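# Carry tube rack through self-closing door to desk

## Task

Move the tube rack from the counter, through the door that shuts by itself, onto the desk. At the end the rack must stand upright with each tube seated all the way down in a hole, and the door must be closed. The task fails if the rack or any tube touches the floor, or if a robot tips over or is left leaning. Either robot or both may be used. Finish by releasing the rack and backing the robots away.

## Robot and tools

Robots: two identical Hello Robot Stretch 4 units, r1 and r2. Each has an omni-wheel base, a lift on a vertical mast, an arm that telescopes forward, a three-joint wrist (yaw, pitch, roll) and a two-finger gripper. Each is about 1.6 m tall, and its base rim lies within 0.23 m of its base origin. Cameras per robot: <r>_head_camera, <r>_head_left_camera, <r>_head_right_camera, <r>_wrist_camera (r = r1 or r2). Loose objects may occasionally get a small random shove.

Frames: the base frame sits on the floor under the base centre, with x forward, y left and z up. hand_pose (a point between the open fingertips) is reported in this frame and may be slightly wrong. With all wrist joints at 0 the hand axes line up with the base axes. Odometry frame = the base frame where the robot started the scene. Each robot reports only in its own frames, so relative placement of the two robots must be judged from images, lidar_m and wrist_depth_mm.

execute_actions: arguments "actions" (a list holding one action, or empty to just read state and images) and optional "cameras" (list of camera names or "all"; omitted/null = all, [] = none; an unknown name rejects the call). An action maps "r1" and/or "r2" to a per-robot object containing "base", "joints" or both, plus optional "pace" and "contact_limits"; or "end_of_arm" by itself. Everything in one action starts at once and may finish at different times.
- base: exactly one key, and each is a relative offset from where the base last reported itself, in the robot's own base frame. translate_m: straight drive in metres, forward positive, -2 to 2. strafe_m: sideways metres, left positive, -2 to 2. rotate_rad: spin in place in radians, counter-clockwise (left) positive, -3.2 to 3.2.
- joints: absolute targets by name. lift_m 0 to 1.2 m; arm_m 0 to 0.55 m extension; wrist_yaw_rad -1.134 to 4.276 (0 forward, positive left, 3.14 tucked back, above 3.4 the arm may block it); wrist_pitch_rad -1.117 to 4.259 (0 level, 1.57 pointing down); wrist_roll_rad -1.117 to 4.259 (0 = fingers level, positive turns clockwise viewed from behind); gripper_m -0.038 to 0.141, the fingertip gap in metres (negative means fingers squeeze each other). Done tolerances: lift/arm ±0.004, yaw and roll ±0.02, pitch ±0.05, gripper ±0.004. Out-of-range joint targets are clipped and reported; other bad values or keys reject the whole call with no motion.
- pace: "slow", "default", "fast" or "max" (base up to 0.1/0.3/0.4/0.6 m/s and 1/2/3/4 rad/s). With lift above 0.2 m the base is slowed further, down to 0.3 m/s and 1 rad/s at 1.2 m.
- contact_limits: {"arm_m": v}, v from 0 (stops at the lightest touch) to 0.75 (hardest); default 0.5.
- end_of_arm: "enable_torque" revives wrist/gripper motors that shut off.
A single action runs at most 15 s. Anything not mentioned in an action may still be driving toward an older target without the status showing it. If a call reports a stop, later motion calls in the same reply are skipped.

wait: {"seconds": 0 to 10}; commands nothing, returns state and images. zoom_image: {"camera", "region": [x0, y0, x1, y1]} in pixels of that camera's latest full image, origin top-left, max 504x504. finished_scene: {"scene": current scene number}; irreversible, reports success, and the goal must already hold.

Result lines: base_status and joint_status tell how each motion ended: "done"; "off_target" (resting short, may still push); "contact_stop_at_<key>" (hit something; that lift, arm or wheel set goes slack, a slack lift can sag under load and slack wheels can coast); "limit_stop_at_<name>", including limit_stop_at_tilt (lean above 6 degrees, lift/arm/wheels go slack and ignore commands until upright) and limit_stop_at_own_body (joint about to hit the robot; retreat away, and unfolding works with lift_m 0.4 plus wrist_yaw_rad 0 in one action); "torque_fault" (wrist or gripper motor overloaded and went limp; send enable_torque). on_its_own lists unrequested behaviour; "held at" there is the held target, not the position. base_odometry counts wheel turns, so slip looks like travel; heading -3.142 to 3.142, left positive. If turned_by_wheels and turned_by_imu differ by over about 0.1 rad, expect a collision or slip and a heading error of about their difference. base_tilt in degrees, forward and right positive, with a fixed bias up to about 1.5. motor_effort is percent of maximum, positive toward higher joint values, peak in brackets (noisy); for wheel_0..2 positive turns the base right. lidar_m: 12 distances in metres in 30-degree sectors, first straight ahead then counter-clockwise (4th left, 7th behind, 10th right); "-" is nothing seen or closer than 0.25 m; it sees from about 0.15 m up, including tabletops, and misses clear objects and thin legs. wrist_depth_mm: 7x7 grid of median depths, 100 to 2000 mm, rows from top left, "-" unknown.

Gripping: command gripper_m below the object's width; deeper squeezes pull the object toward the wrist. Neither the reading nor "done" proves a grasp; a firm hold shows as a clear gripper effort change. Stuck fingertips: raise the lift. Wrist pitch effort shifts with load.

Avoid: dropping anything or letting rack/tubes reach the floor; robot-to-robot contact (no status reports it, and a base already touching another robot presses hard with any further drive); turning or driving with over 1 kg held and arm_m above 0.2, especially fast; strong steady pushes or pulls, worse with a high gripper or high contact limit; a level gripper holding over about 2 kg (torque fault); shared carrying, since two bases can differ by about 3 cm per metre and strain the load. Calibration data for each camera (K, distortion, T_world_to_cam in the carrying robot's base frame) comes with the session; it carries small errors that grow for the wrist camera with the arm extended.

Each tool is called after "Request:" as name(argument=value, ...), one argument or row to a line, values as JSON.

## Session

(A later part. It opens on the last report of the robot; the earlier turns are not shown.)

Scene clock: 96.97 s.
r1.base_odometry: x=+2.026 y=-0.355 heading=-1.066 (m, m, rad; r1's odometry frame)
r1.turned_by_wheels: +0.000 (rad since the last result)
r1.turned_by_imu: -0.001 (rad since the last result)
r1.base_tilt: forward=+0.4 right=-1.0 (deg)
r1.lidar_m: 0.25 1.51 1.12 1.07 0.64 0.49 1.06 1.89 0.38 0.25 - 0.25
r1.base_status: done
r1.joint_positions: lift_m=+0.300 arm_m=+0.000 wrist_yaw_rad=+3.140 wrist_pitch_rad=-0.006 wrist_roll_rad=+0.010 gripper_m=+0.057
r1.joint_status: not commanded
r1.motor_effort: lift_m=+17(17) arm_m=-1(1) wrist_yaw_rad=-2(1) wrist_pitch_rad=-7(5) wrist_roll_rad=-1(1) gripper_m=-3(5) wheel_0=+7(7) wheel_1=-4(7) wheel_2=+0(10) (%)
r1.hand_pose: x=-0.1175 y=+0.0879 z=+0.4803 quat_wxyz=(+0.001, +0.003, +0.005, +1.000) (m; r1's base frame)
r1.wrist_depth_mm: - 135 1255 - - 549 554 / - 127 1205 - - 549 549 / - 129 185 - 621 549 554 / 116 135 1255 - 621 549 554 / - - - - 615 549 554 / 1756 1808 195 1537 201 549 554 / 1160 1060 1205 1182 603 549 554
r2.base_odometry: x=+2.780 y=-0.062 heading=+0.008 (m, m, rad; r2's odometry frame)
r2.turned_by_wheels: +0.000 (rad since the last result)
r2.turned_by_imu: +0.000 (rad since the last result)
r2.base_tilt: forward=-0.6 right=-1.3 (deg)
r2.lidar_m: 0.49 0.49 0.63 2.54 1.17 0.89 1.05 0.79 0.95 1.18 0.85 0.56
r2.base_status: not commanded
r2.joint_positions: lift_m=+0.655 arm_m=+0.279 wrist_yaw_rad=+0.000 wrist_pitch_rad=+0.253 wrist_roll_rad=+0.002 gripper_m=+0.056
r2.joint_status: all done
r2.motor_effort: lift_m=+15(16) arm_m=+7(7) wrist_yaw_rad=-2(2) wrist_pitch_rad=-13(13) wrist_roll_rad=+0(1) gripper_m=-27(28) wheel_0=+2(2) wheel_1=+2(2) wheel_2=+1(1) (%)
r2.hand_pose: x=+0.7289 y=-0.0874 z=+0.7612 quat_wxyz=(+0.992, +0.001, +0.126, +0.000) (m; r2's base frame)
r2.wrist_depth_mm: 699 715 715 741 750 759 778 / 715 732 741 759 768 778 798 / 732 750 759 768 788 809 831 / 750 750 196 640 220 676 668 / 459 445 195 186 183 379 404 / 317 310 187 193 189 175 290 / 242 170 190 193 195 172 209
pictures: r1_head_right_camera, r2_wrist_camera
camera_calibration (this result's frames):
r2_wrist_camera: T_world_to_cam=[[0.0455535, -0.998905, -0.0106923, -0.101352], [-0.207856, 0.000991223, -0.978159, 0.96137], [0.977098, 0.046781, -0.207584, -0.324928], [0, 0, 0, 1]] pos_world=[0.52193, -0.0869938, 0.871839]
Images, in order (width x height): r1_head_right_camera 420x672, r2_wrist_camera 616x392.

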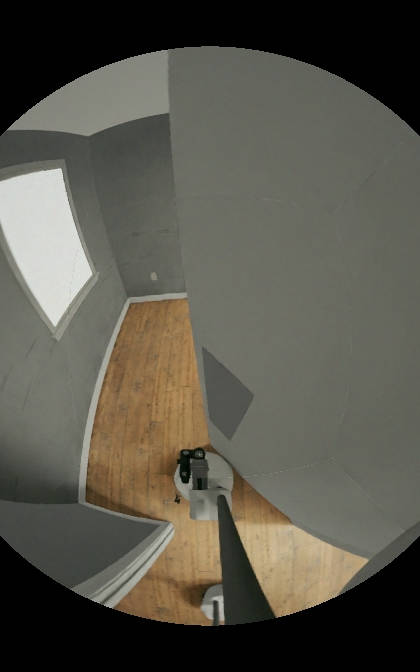

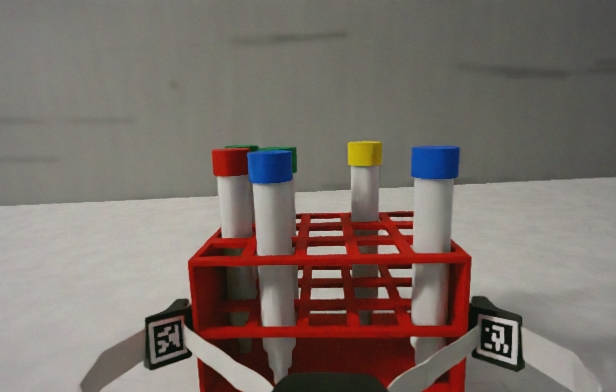

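Request:
execute_actions(
  actions=[
    {"r2": {"joints": {"lift_m": 0.646}, "pace": "slow"}, "r1": {"base": {"strafe_m": 0.2}, "pace": "slow"}},
  ],
  cameras=["r2_wrist_camera"],
)

Request:
execute_actions(
  actions=[
    {"r2": {"joints": {"gripper_m": 0.141}}, "r1": {"base": {"strafe_m": 0.2}, "pace": "slow"}},
  ],
  cameras=["r1_head_right_camera", "r2_wrist_camera"],
)

Scene clock: 101.43 s.
r1.base_odometry: x=+2.201 y=-0.258 heading=-1.066 (m, m, rad; r1's odometry frame)
r1.turned_by_wheels: +0.000 (rad since the last result)
r1.turned_by_imu: -0.002 (rad since the last result)
r1.base_tilt: forward=+0.3 right=-1.1 (deg)
r1.lidar_m: 2.20 1.24 0.93 0.87 0.61 0.42 0.41 1.10 0.47 0.25 0.25 2.28
r1.base_status: done
r1.joint_positions: lift_m=+0.300 arm_m=+0.000 wrist_yaw_rad=+3.140 wrist_pitch_rad=-0.006 wrist_roll_rad=+0.010 gripper_m=+0.057
r1.joint_status: not commanded
r1.motor_effort: lift_m=+17(17) arm_m=-1(1) wrist_yaw_rad=-2(1) wrist_pitch_rad=-6(4) wrist_roll_rad=-1(0) gripper_m=-3(5) wheel_0=+2(6) wheel_1=+1(5) wheel_2=-6(6) (%)
r1.hand_pose: x=-0.1175 y=+0.0879 z=+0.4803 quat_wxyz=(+0.001, +0.003, +0.005, +1.000) (m; r1's base frame)
r1.wrist_depth_mm: - 135 - 539 539 549 559 / - 127 1229 525 544 549 559 / - 129 185 525 544 549 554 / 116 136 1255 525 549 554 554 / - - - 525 544 549 554 / 1756 1229 196 525 201 554 554 / 1182 1060 1182 525 544 554 559
r2.base_odometry: x=+2.780 y=-0.062 heading=+0.008 (m, m, rad; r2's odometry frame)
r2.turned_by_wheels: +0.000 (rad since the last result)
r2.turned_by_imu: +0.000 (rad since the last result)
r2.base_tilt: forward=-0.6 right=-1.4 (deg)
r2.lidar_m: 0.48 0.50 0.67 2.54 1.17 0.90 1.00 0.81 0.94 1.19 0.82 0.55
r2.base_status: not commanded
r2.joint_positions: lift_m=+0.646 arm_m=+0.279 wrist_yaw_rad=+0.000 wrist_pitch_rad=+0.253 wrist_roll_rad=+0.002 gripper_m=+0.056
r2.joint_status: all done
r2.motor_effort: lift_m=+16(17) arm_m=+7(7) wrist_yaw_rad=-1(2) wrist_pitch_rad=-11(13) wrist_roll_rad=+1(1) gripper_m=-27(24) wheel_0=+2(2) wheel_1=+2(2) wheel_2=+1(2) (%)
r2.hand_pose: x=+0.7289 y=-0.0874 z=+0.7522 quat_wxyz=(+0.992, +0.001, +0.126, +0.000) (m; r2's base frame)
r2.wrist_depth_mm: 707 715 723 732 759 768 778 / 723 732 741 750 768 788 788 / 750 750 759 768 798 809 820 / 759 750 196 597 220 627 627 / 430 418 195 186 183 357 379 / 298 293 187 193 189 175 273 / 228 170 190 192 194 172 196
pictures: r2_wrist_camera
camera_calibration (this result's frames):
r2_wrist_camera: T_world_to_cam=[[0.0455534, -0.998905, -0.0106923, -0.101449], [-0.207857, 0.000991265, -0.978159, 0.952558], [0.977098, 0.0467809, -0.207584, -0.326799], [0, 0, 0, 1]] pos_world=[0.521931, -0.0869938, 0.86283]
Images, in order (width x height): r2_wrist_camera 616x392.

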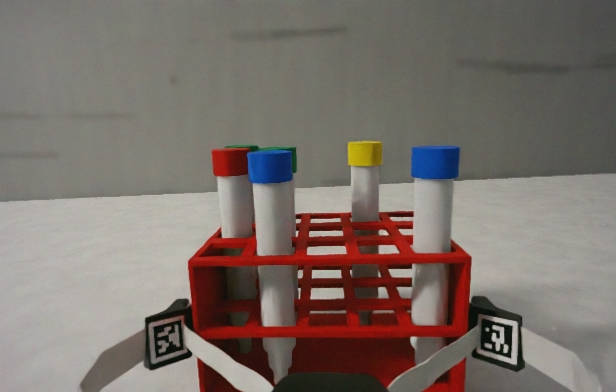

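Scene clock: 104.80 s.
r1.base_odometry: x=+2.376 y=-0.162 heading=-1.067 (m, m, rad; r1's odometry frame)
r1.turned_by_wheels: +0.000 (rad since the last result)
r1.turned_by_imu: -0.001 (rad since the last result)
r1.base_tilt: forward=+0.1 right=-1.1 (deg)
r1.lidar_m: 2.19 0.99 0.69 0.67 0.59 0.42 0.41 0.25 0.25 1.62 2.54 2.28
r1.base_status: done
r1.joint_positions: lift_m=+0.300 arm_m=+0.000 wrist_yaw_rad=+3.140 wrist_pitch_rad=-0.006 wrist_roll_rad=+0.010 gripper_m=+0.057
r1.joint_status: not commanded
r1.motor_effort: lift_m=+17(17) arm_m=-1(1) wrist_yaw_rad=-2(1) wrist_pitch_rad=-9(6) wrist_roll_rad=-2(2) gripper_m=-3(4) wheel_0=+1(10) wheel_1=-3(21) wheel_2=-1(6) (%)
r1.hand_pose: x=-0.1175 y=+0.0879 z=+0.4803 quat_wxyz=(+0.001, +0.003, +0.005, +1.000) (m; r1's base frame)
r1.wrist_depth_mm: - 135 535 539 544 554 559 / - 127 530 539 544 554 554 / - 129 185 539 544 554 554 / 116 135 535 544 544 554 554 / - 521 535 539 549 549 554 / 1464 521 196 539 201 554 559 / 1160 521 535 539 544 554 559
r2.base_odometry: x=+2.780 y=-0.062 heading=+0.008 (m, m, rad; r2's odometry frame)
r2.turned_by_wheels: +0.000 (rad since the last result)
r2.turned_by_imu: +0.000 (rad since the last result)
r2.base_tilt: forward=-0.5 right=-1.5 (deg)
r2.lidar_m: 0.51 0.52 0.65 2.53 1.15 0.88 0.90 0.82 0.94 1.17 0.84 0.57
r2.base_status: not commanded
r2.joint_positions: lift_m=+0.646 arm_m=+0.279 wrist_yaw_rad=+0.000 wrist_pitch_rad=+0.253 wrist_roll_rad=+0.002 gripper_m=+0.141
r2.joint_status: all done
r2.motor_effort: lift_m=+15(16) arm_m=+7(7) wrist_yaw_rad=-2(2) wrist_pitch_rad=-9(10) wrist_roll_rad=+1(1) gripper_m=-2(29) wheel_0=+2(2) wheel_1=+2(2) wheel_2=+2(2) (%)
r2.hand_pose: x=+0.7290 y=-0.0874 z=+0.7524 quat_wxyz=(+0.992, +0.001, +0.126, +0.000) (m; r2's base frame)
r2.wrist_depth_mm: 699 715 723 741 750 759 778 / 715 732 750 759 778 788 798 / 732 750 759 768 798 820 820 / 741 759 564 262 238 647 640 / 436 427 227 208 196 384 382 / 300 293 205 204 199 198 274 / 229 216 207 161 203 198 214
pictures: r1_head_right_camera, r2_wrist_camera
camera_calibration (this result's frames):
r2_wrist_camera: T_world_to_cam=[[0.0455606, -0.998905, -0.0106596, -0.101479], [-0.20715, 0.000991559, -0.978309, 0.952364], [0.977248, 0.0467805, -0.206878, -0.327449], [0, 0, 0, 1]] pos_world=[0.521904, -0.0869939, 0.862882]
Images, in order (width x height): r1_head_right_camera 420x672, r2_wrist_camera 616x392.

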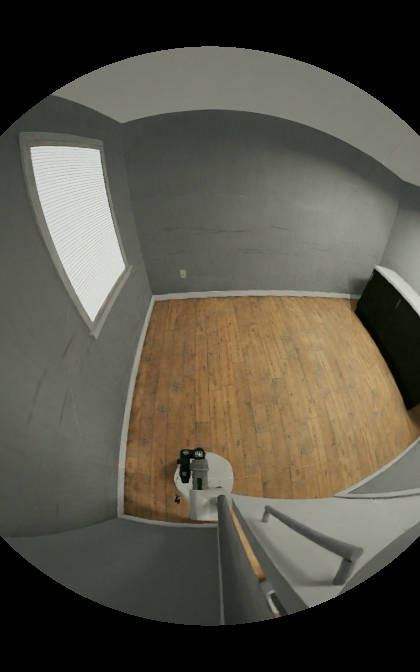

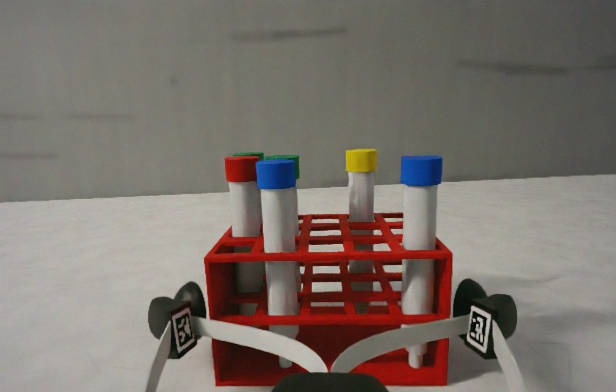

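Door tip is just about past r1. Retract r2's arm and move r1 clear.

Request:
execute_actions(
  actions=[
    {"r2": {"joints": {"arm_m": 0.0}, "base": {"translate_m": -0.1}}, "r1": {"base": {"strafe_m": 0.2}, "pace": "slow"}},
  ],
  cameras=["r1_head_right_camera", "r2_wrist_camera", "r2_head_camera", "r1_wrist_camera"],
)

Scene clock: 108.63 s.
r1.base_odometry: x=+2.551 y=-0.065 heading=-1.066 (m, m, rad; r1's odometry frame)
r1.turned_by_wheels: +0.000 (rad since the last result)
r1.turned_by_imu: -0.001 (rad since the last result)
r1.base_tilt: forward=+0.2 right=-1.0 (deg)
r1.lidar_m: 2.02 0.70 0.49 0.47 0.50 0.43 0.41 0.45 0.52 1.62 2.75 2.30
r1.base_status: done
r1.joint_positions: lift_m=+0.300 arm_m=+0.000 wrist_yaw_rad=+3.140 wrist_pitch_rad=-0.006 wrist_roll_rad=+0.010 gripper_m=+0.057
r1.joint_status: not commanded
r1.motor_effort: lift_m=+17(17) arm_m=-1(1) wrist_yaw_rad=-2(1) wrist_pitch_rad=-7(6) wrist_roll_rad=-1(1) gripper_m=-3(4) wheel_0=-1(6) wheel_1=+1(6) wheel_2=+0(1) (%)
r1.hand_pose: x=-0.1175 y=+0.0879 z=+0.4803 quat_wxyz=(+0.001, +0.003, +0.005, +1.000) (m; r1's base frame)
r1.wrist_depth_mm: - 135 535 539 544 554 554 / - 127 535 544 544 554 554 / - 129 185 539 544 554 559 / 116 135 535 544 549 554 554 / 525 530 535 544 554 559 554 / 525 530 196 544 201 554 554 / 525 530 539 539 549 554 554
r2.base_odometry: x=+2.680 y=-0.063 heading=+0.007 (m, m, rad; r2's odometry frame)
r2.turned_by_wheels: +0.000 (rad since the last result)
r2.turned_by_imu: +0.000 (rad since the last result)
r2.base_tilt: forward=-0.5 right=-1.4 (deg)
r2.lidar_m: 0.59 0.61 1.80 2.51 0.97 0.74 0.67 0.71 0.80 1.20 1.00 0.66
r2.base_status: done
r2.joint_positions: lift_m=+0.646 arm_m=+0.001 wrist_yaw_rad=+0.000 wrist_pitch_rad=+0.252 wrist_roll_rad=+0.002 gripper_m=+0.141
r2.joint_status: all done
r2.motor_effort: lift_m=+16(16) arm_m=-7(11) wrist_yaw_rad=-1(3) wrist_pitch_rad=-5(11) wrist_roll_rad=+1(1) gripper_m=+1(0) wheel_0=-1(7) wheel_1=+0(7) wheel_2=-2(9) (%)
r2.hand_pose: x=+0.4515 y=-0.0875 z=+0.7525 quat_wxyz=(+0.992, +0.001, +0.126, +0.000) (m; r2's base frame)
r2.wrist_depth_mm: 1042 1042 1078 1078 1118 1118 1160 / 1078 1098 1078 1118 1138 1160 1182 / 1118 1118 1138 1138 1182 1182 1205 / 809 778 750 603 683 668 647 / 442 430 418 415 439 430 459 / 1182 768 1205 1281 1281 202 1308 / 1255 809 1229 161 1229 1255 1255
pictures: r1_head_right_camera, r1_wrist_camera, r2_head_camera, r2_wrist_camera
camera_calibration (this result's frames):
r1_wrist_camera: T_world_to_cam=[[0.0248534, 0.999648, 0.00930302, -0.0982493], [-0.0190406, 0.00977755, -0.999771, 0.536165], [-0.99951, 0.0246706, 0.0192769, 0.0939311], [0, 0, 0, 1]] pos_world=[0.106536, 0.090655, 0.535145]
r2_wrist_camera: T_world_to_cam=[[0.0453596, -0.998914, -0.0106429, -0.0888159], [-0.206791, 0.00103402, -0.978385, 0.894884], [0.977333, 0.0465799, -0.206519, -0.0565928], [0, 0, 0, 1]] pos_world=[0.244393, -0.0870087, 0.862908]
Images, in order (width x height): r1_head_right_camera 420x672, r1_wrist_camera 616x392, r2_head_camera 420x560, r2_wrist_camera 616x392.

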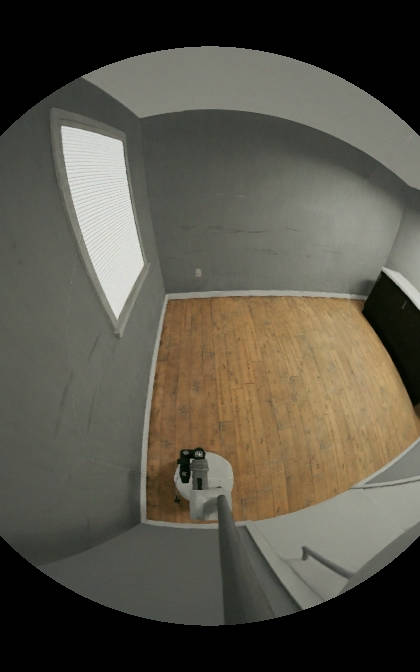

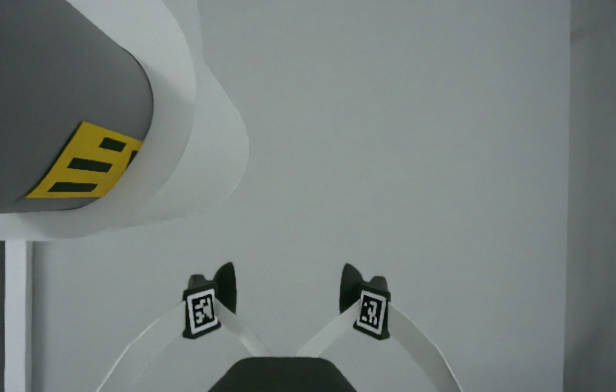

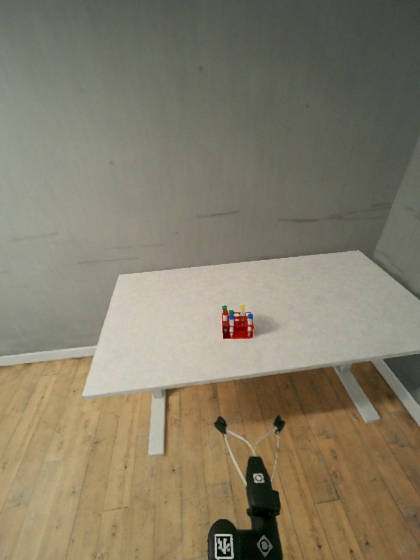

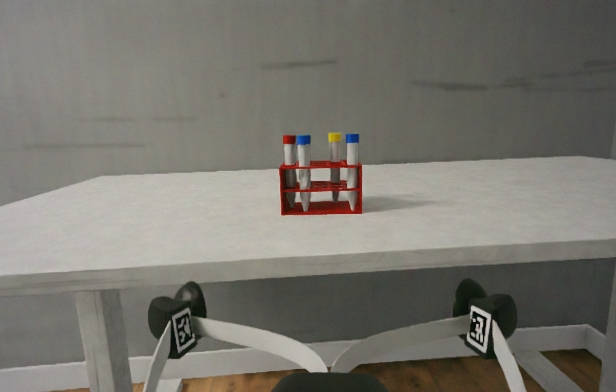

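Request:
zoom_image(
  camera="r2_wrist_camera",
  region=[265, 120, 380, 225],
)

Request:
wait(
  seconds=2,
)

Region (265, 120, 380, 225) of r2_wrist_camera's 616x392 image, scaled by 4.383; it fills the top 460 rows of this view, and the rest is white.

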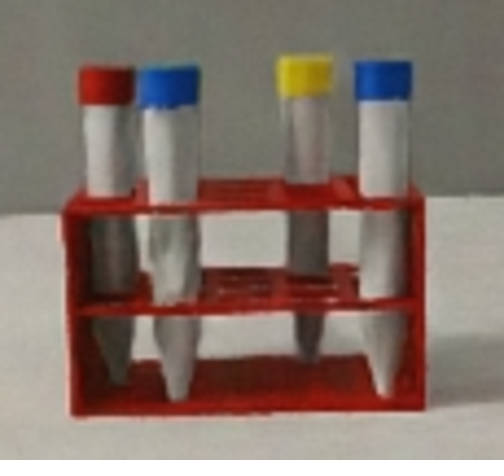

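Scene clock: 111.03 s.
r1.base_odometry: x=+2.551 y=-0.065 heading=-1.066 (m, m, rad; r1's odometry frame)
r1.turned_by_wheels: +0.000 (rad since the last result)
r1.turned_by_imu: -0.001 (rad since the last result)
r1.base_tilt: forward=+0.2 right=-1.0 (deg)
r1.lidar_m: 2.00 0.69 0.50 0.47 0.49 0.42 0.41 0.43 0.54 1.65 2.77 2.30
r1.base_status: done
r1.joint_positions: lift_m=+0.300 arm_m=+0.000 wrist_yaw_rad=+3.140 wrist_pitch_rad=-0.006 wrist_roll_rad=+0.010 gripper_m=+0.057
r1.joint_status: not commanded
r1.motor_effort: lift_m=+17(17) arm_m=-1(1) wrist_yaw_rad=-1(1) wrist_pitch_rad=-4(6) wrist_roll_rad=-1(1) gripper_m=-4(4) wheel_0=-1(6) wheel_1=+1(6) wheel_2=+1(1) (%)
r1.hand_pose: x=-0.1175 y=+0.0879 z=+0.4803 quat_wxyz=(+0.001, +0.003, +0.005, +1.000) (m; r1's base frame)
r1.wrist_depth_mm: - 135 535 544 544 554 554 / - 127 535 544 544 554 554 / - 129 185 544 549 549 554 / 116 135 535 544 549 554 554 / 521 530 535 539 549 554 554 / 525 530 196 544 200 554 549 / 525 530 535 544 549 554 559
r2.base_odometry: x=+2.680 y=-0.063 heading=+0.007 (m, m, rad; r2's odometry frame)
r2.turned_by_wheels: +0.000 (rad since the last result)
r2.turned_by_imu: +0.000 (rad since the last result)
r2.base_tilt: forward=-0.6 right=-1.4 (deg)
r2.lidar_m: 0.59 0.62 1.81 2.52 1.00 0.74 0.68 0.69 0.84 1.20 1.00 0.65
r2.base_status: done
r2.joint_positions: lift_m=+0.646 arm_m=+0.001 wrist_yaw_rad=+0.000 wrist_pitch_rad=+0.252 wrist_roll_rad=+0.002 gripper_m=+0.141
r2.joint_status: all done
r2.motor_effort: lift_m=+15(16) arm_m=-7(11) wrist_yaw_rad=-2(3) wrist_pitch_rad=-9(11) wrist_roll_rad=+1(1) gripper_m=-2(0) wheel_0=-1(7) wheel_1=+0(7) wheel_2=-1(9) (%)
r2.hand_pose: x=+0.4515 y=-0.0875 z=+0.7525 quat_wxyz=(+0.992, +0.001, +0.126, +0.000) (m; r2's base frame)
r2.wrist_depth_mm: 1042 1060 1060 1118 1118 1138 1160 / 1060 1098 1098 1118 1160 1160 1182 / 1078 1118 1138 1138 1160 1182 1229 / 798 778 741 603 683 668 654 / 442 430 418 413 436 430 466 / 1182 768 1205 1281 1281 202 1308 / 1229 809 1281 161 1281 1255 1229
wait: 2.00 s; at rest from the start
pictures: r1_head_camera, r1_head_left_camera, r1_head_right_camera, r1_wrist_camera, r2_head_camera, r2_head_left_camera, r2_head_right_camera, r2_wrist_camera
camera_calibration (this result's frames):
r1_wrist_camera: T_world_to_cam=[[0.0248536, 0.999648, 0.00930288, -0.0982493], [-0.019041, 0.00977743, -0.999771, 0.536165], [-0.99951, 0.0246708, 0.0192773, 0.0939309], [0, 0, 0, 1]] pos_world=[0.106536, 0.090655, 0.535145]
r2_wrist_camera: T_world_to_cam=[[0.0453596, -0.998914, -0.0106428, -0.088816], [-0.206791, 0.00103393, -0.978385, 0.894884], [0.977333, 0.0465799, -0.206519, -0.0565929], [0, 0, 0, 1]] pos_world=[0.244393, -0.0870087, 0.862908]
Images, in order (width x height): r1_head_camera 420x560, r1_head_left_camera 420x672, r1_head_right_camera 420x672, r1_wrist_camera 616x392, r2_head_camera 420x560, r2_head_left_camera 420x672, r2_head_right_camera 420x672, r2_wrist_camera 616x392.

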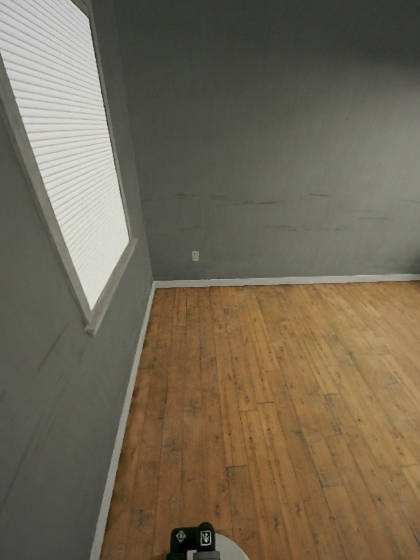

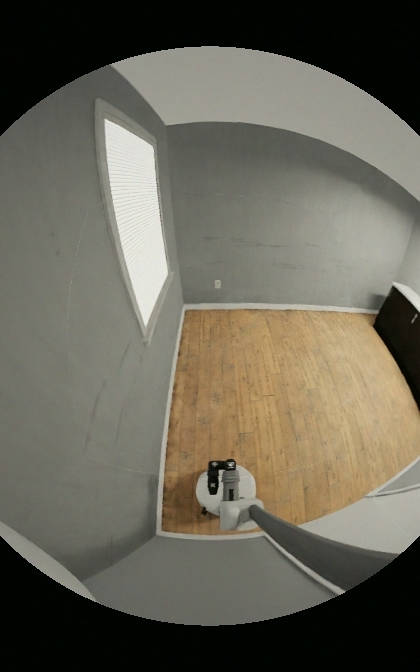

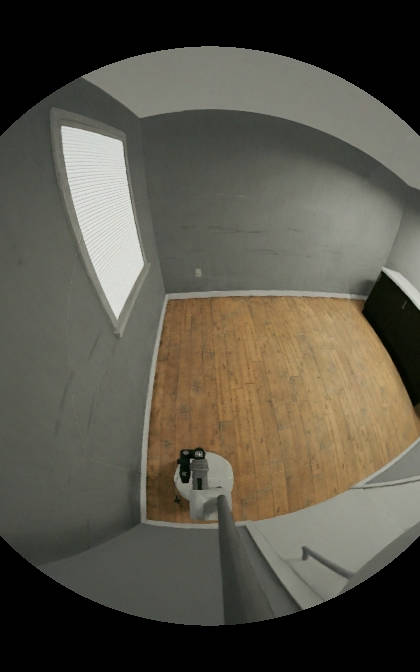

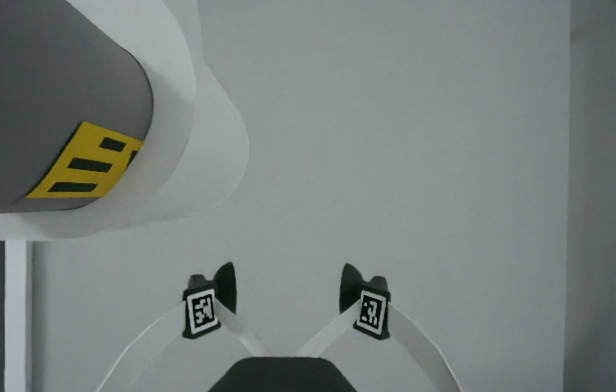

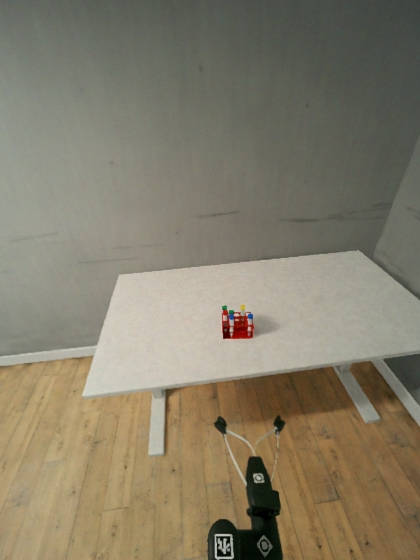

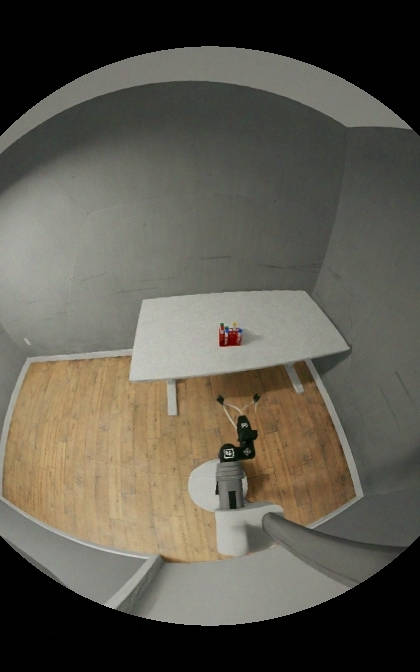

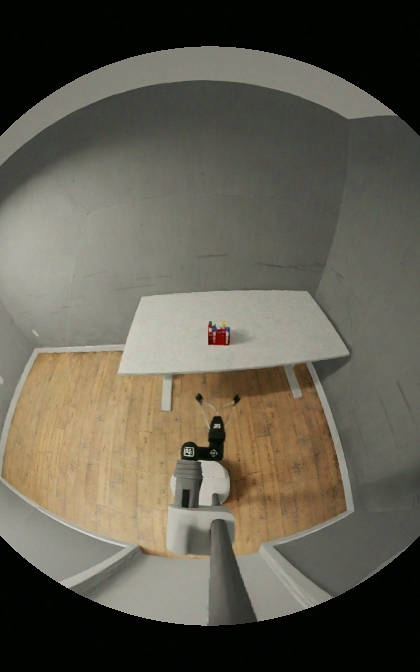

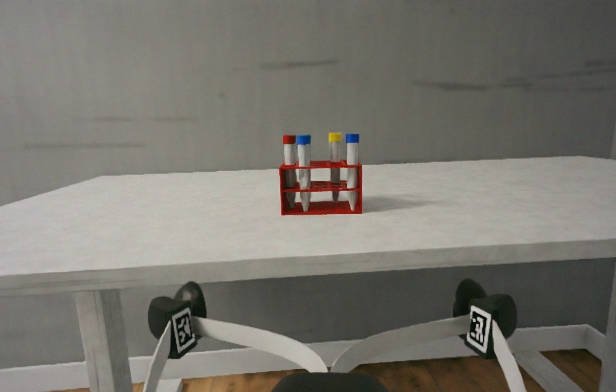

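Request:
finished_scene(
  scene=1,
)

The scene is finished: the task was done.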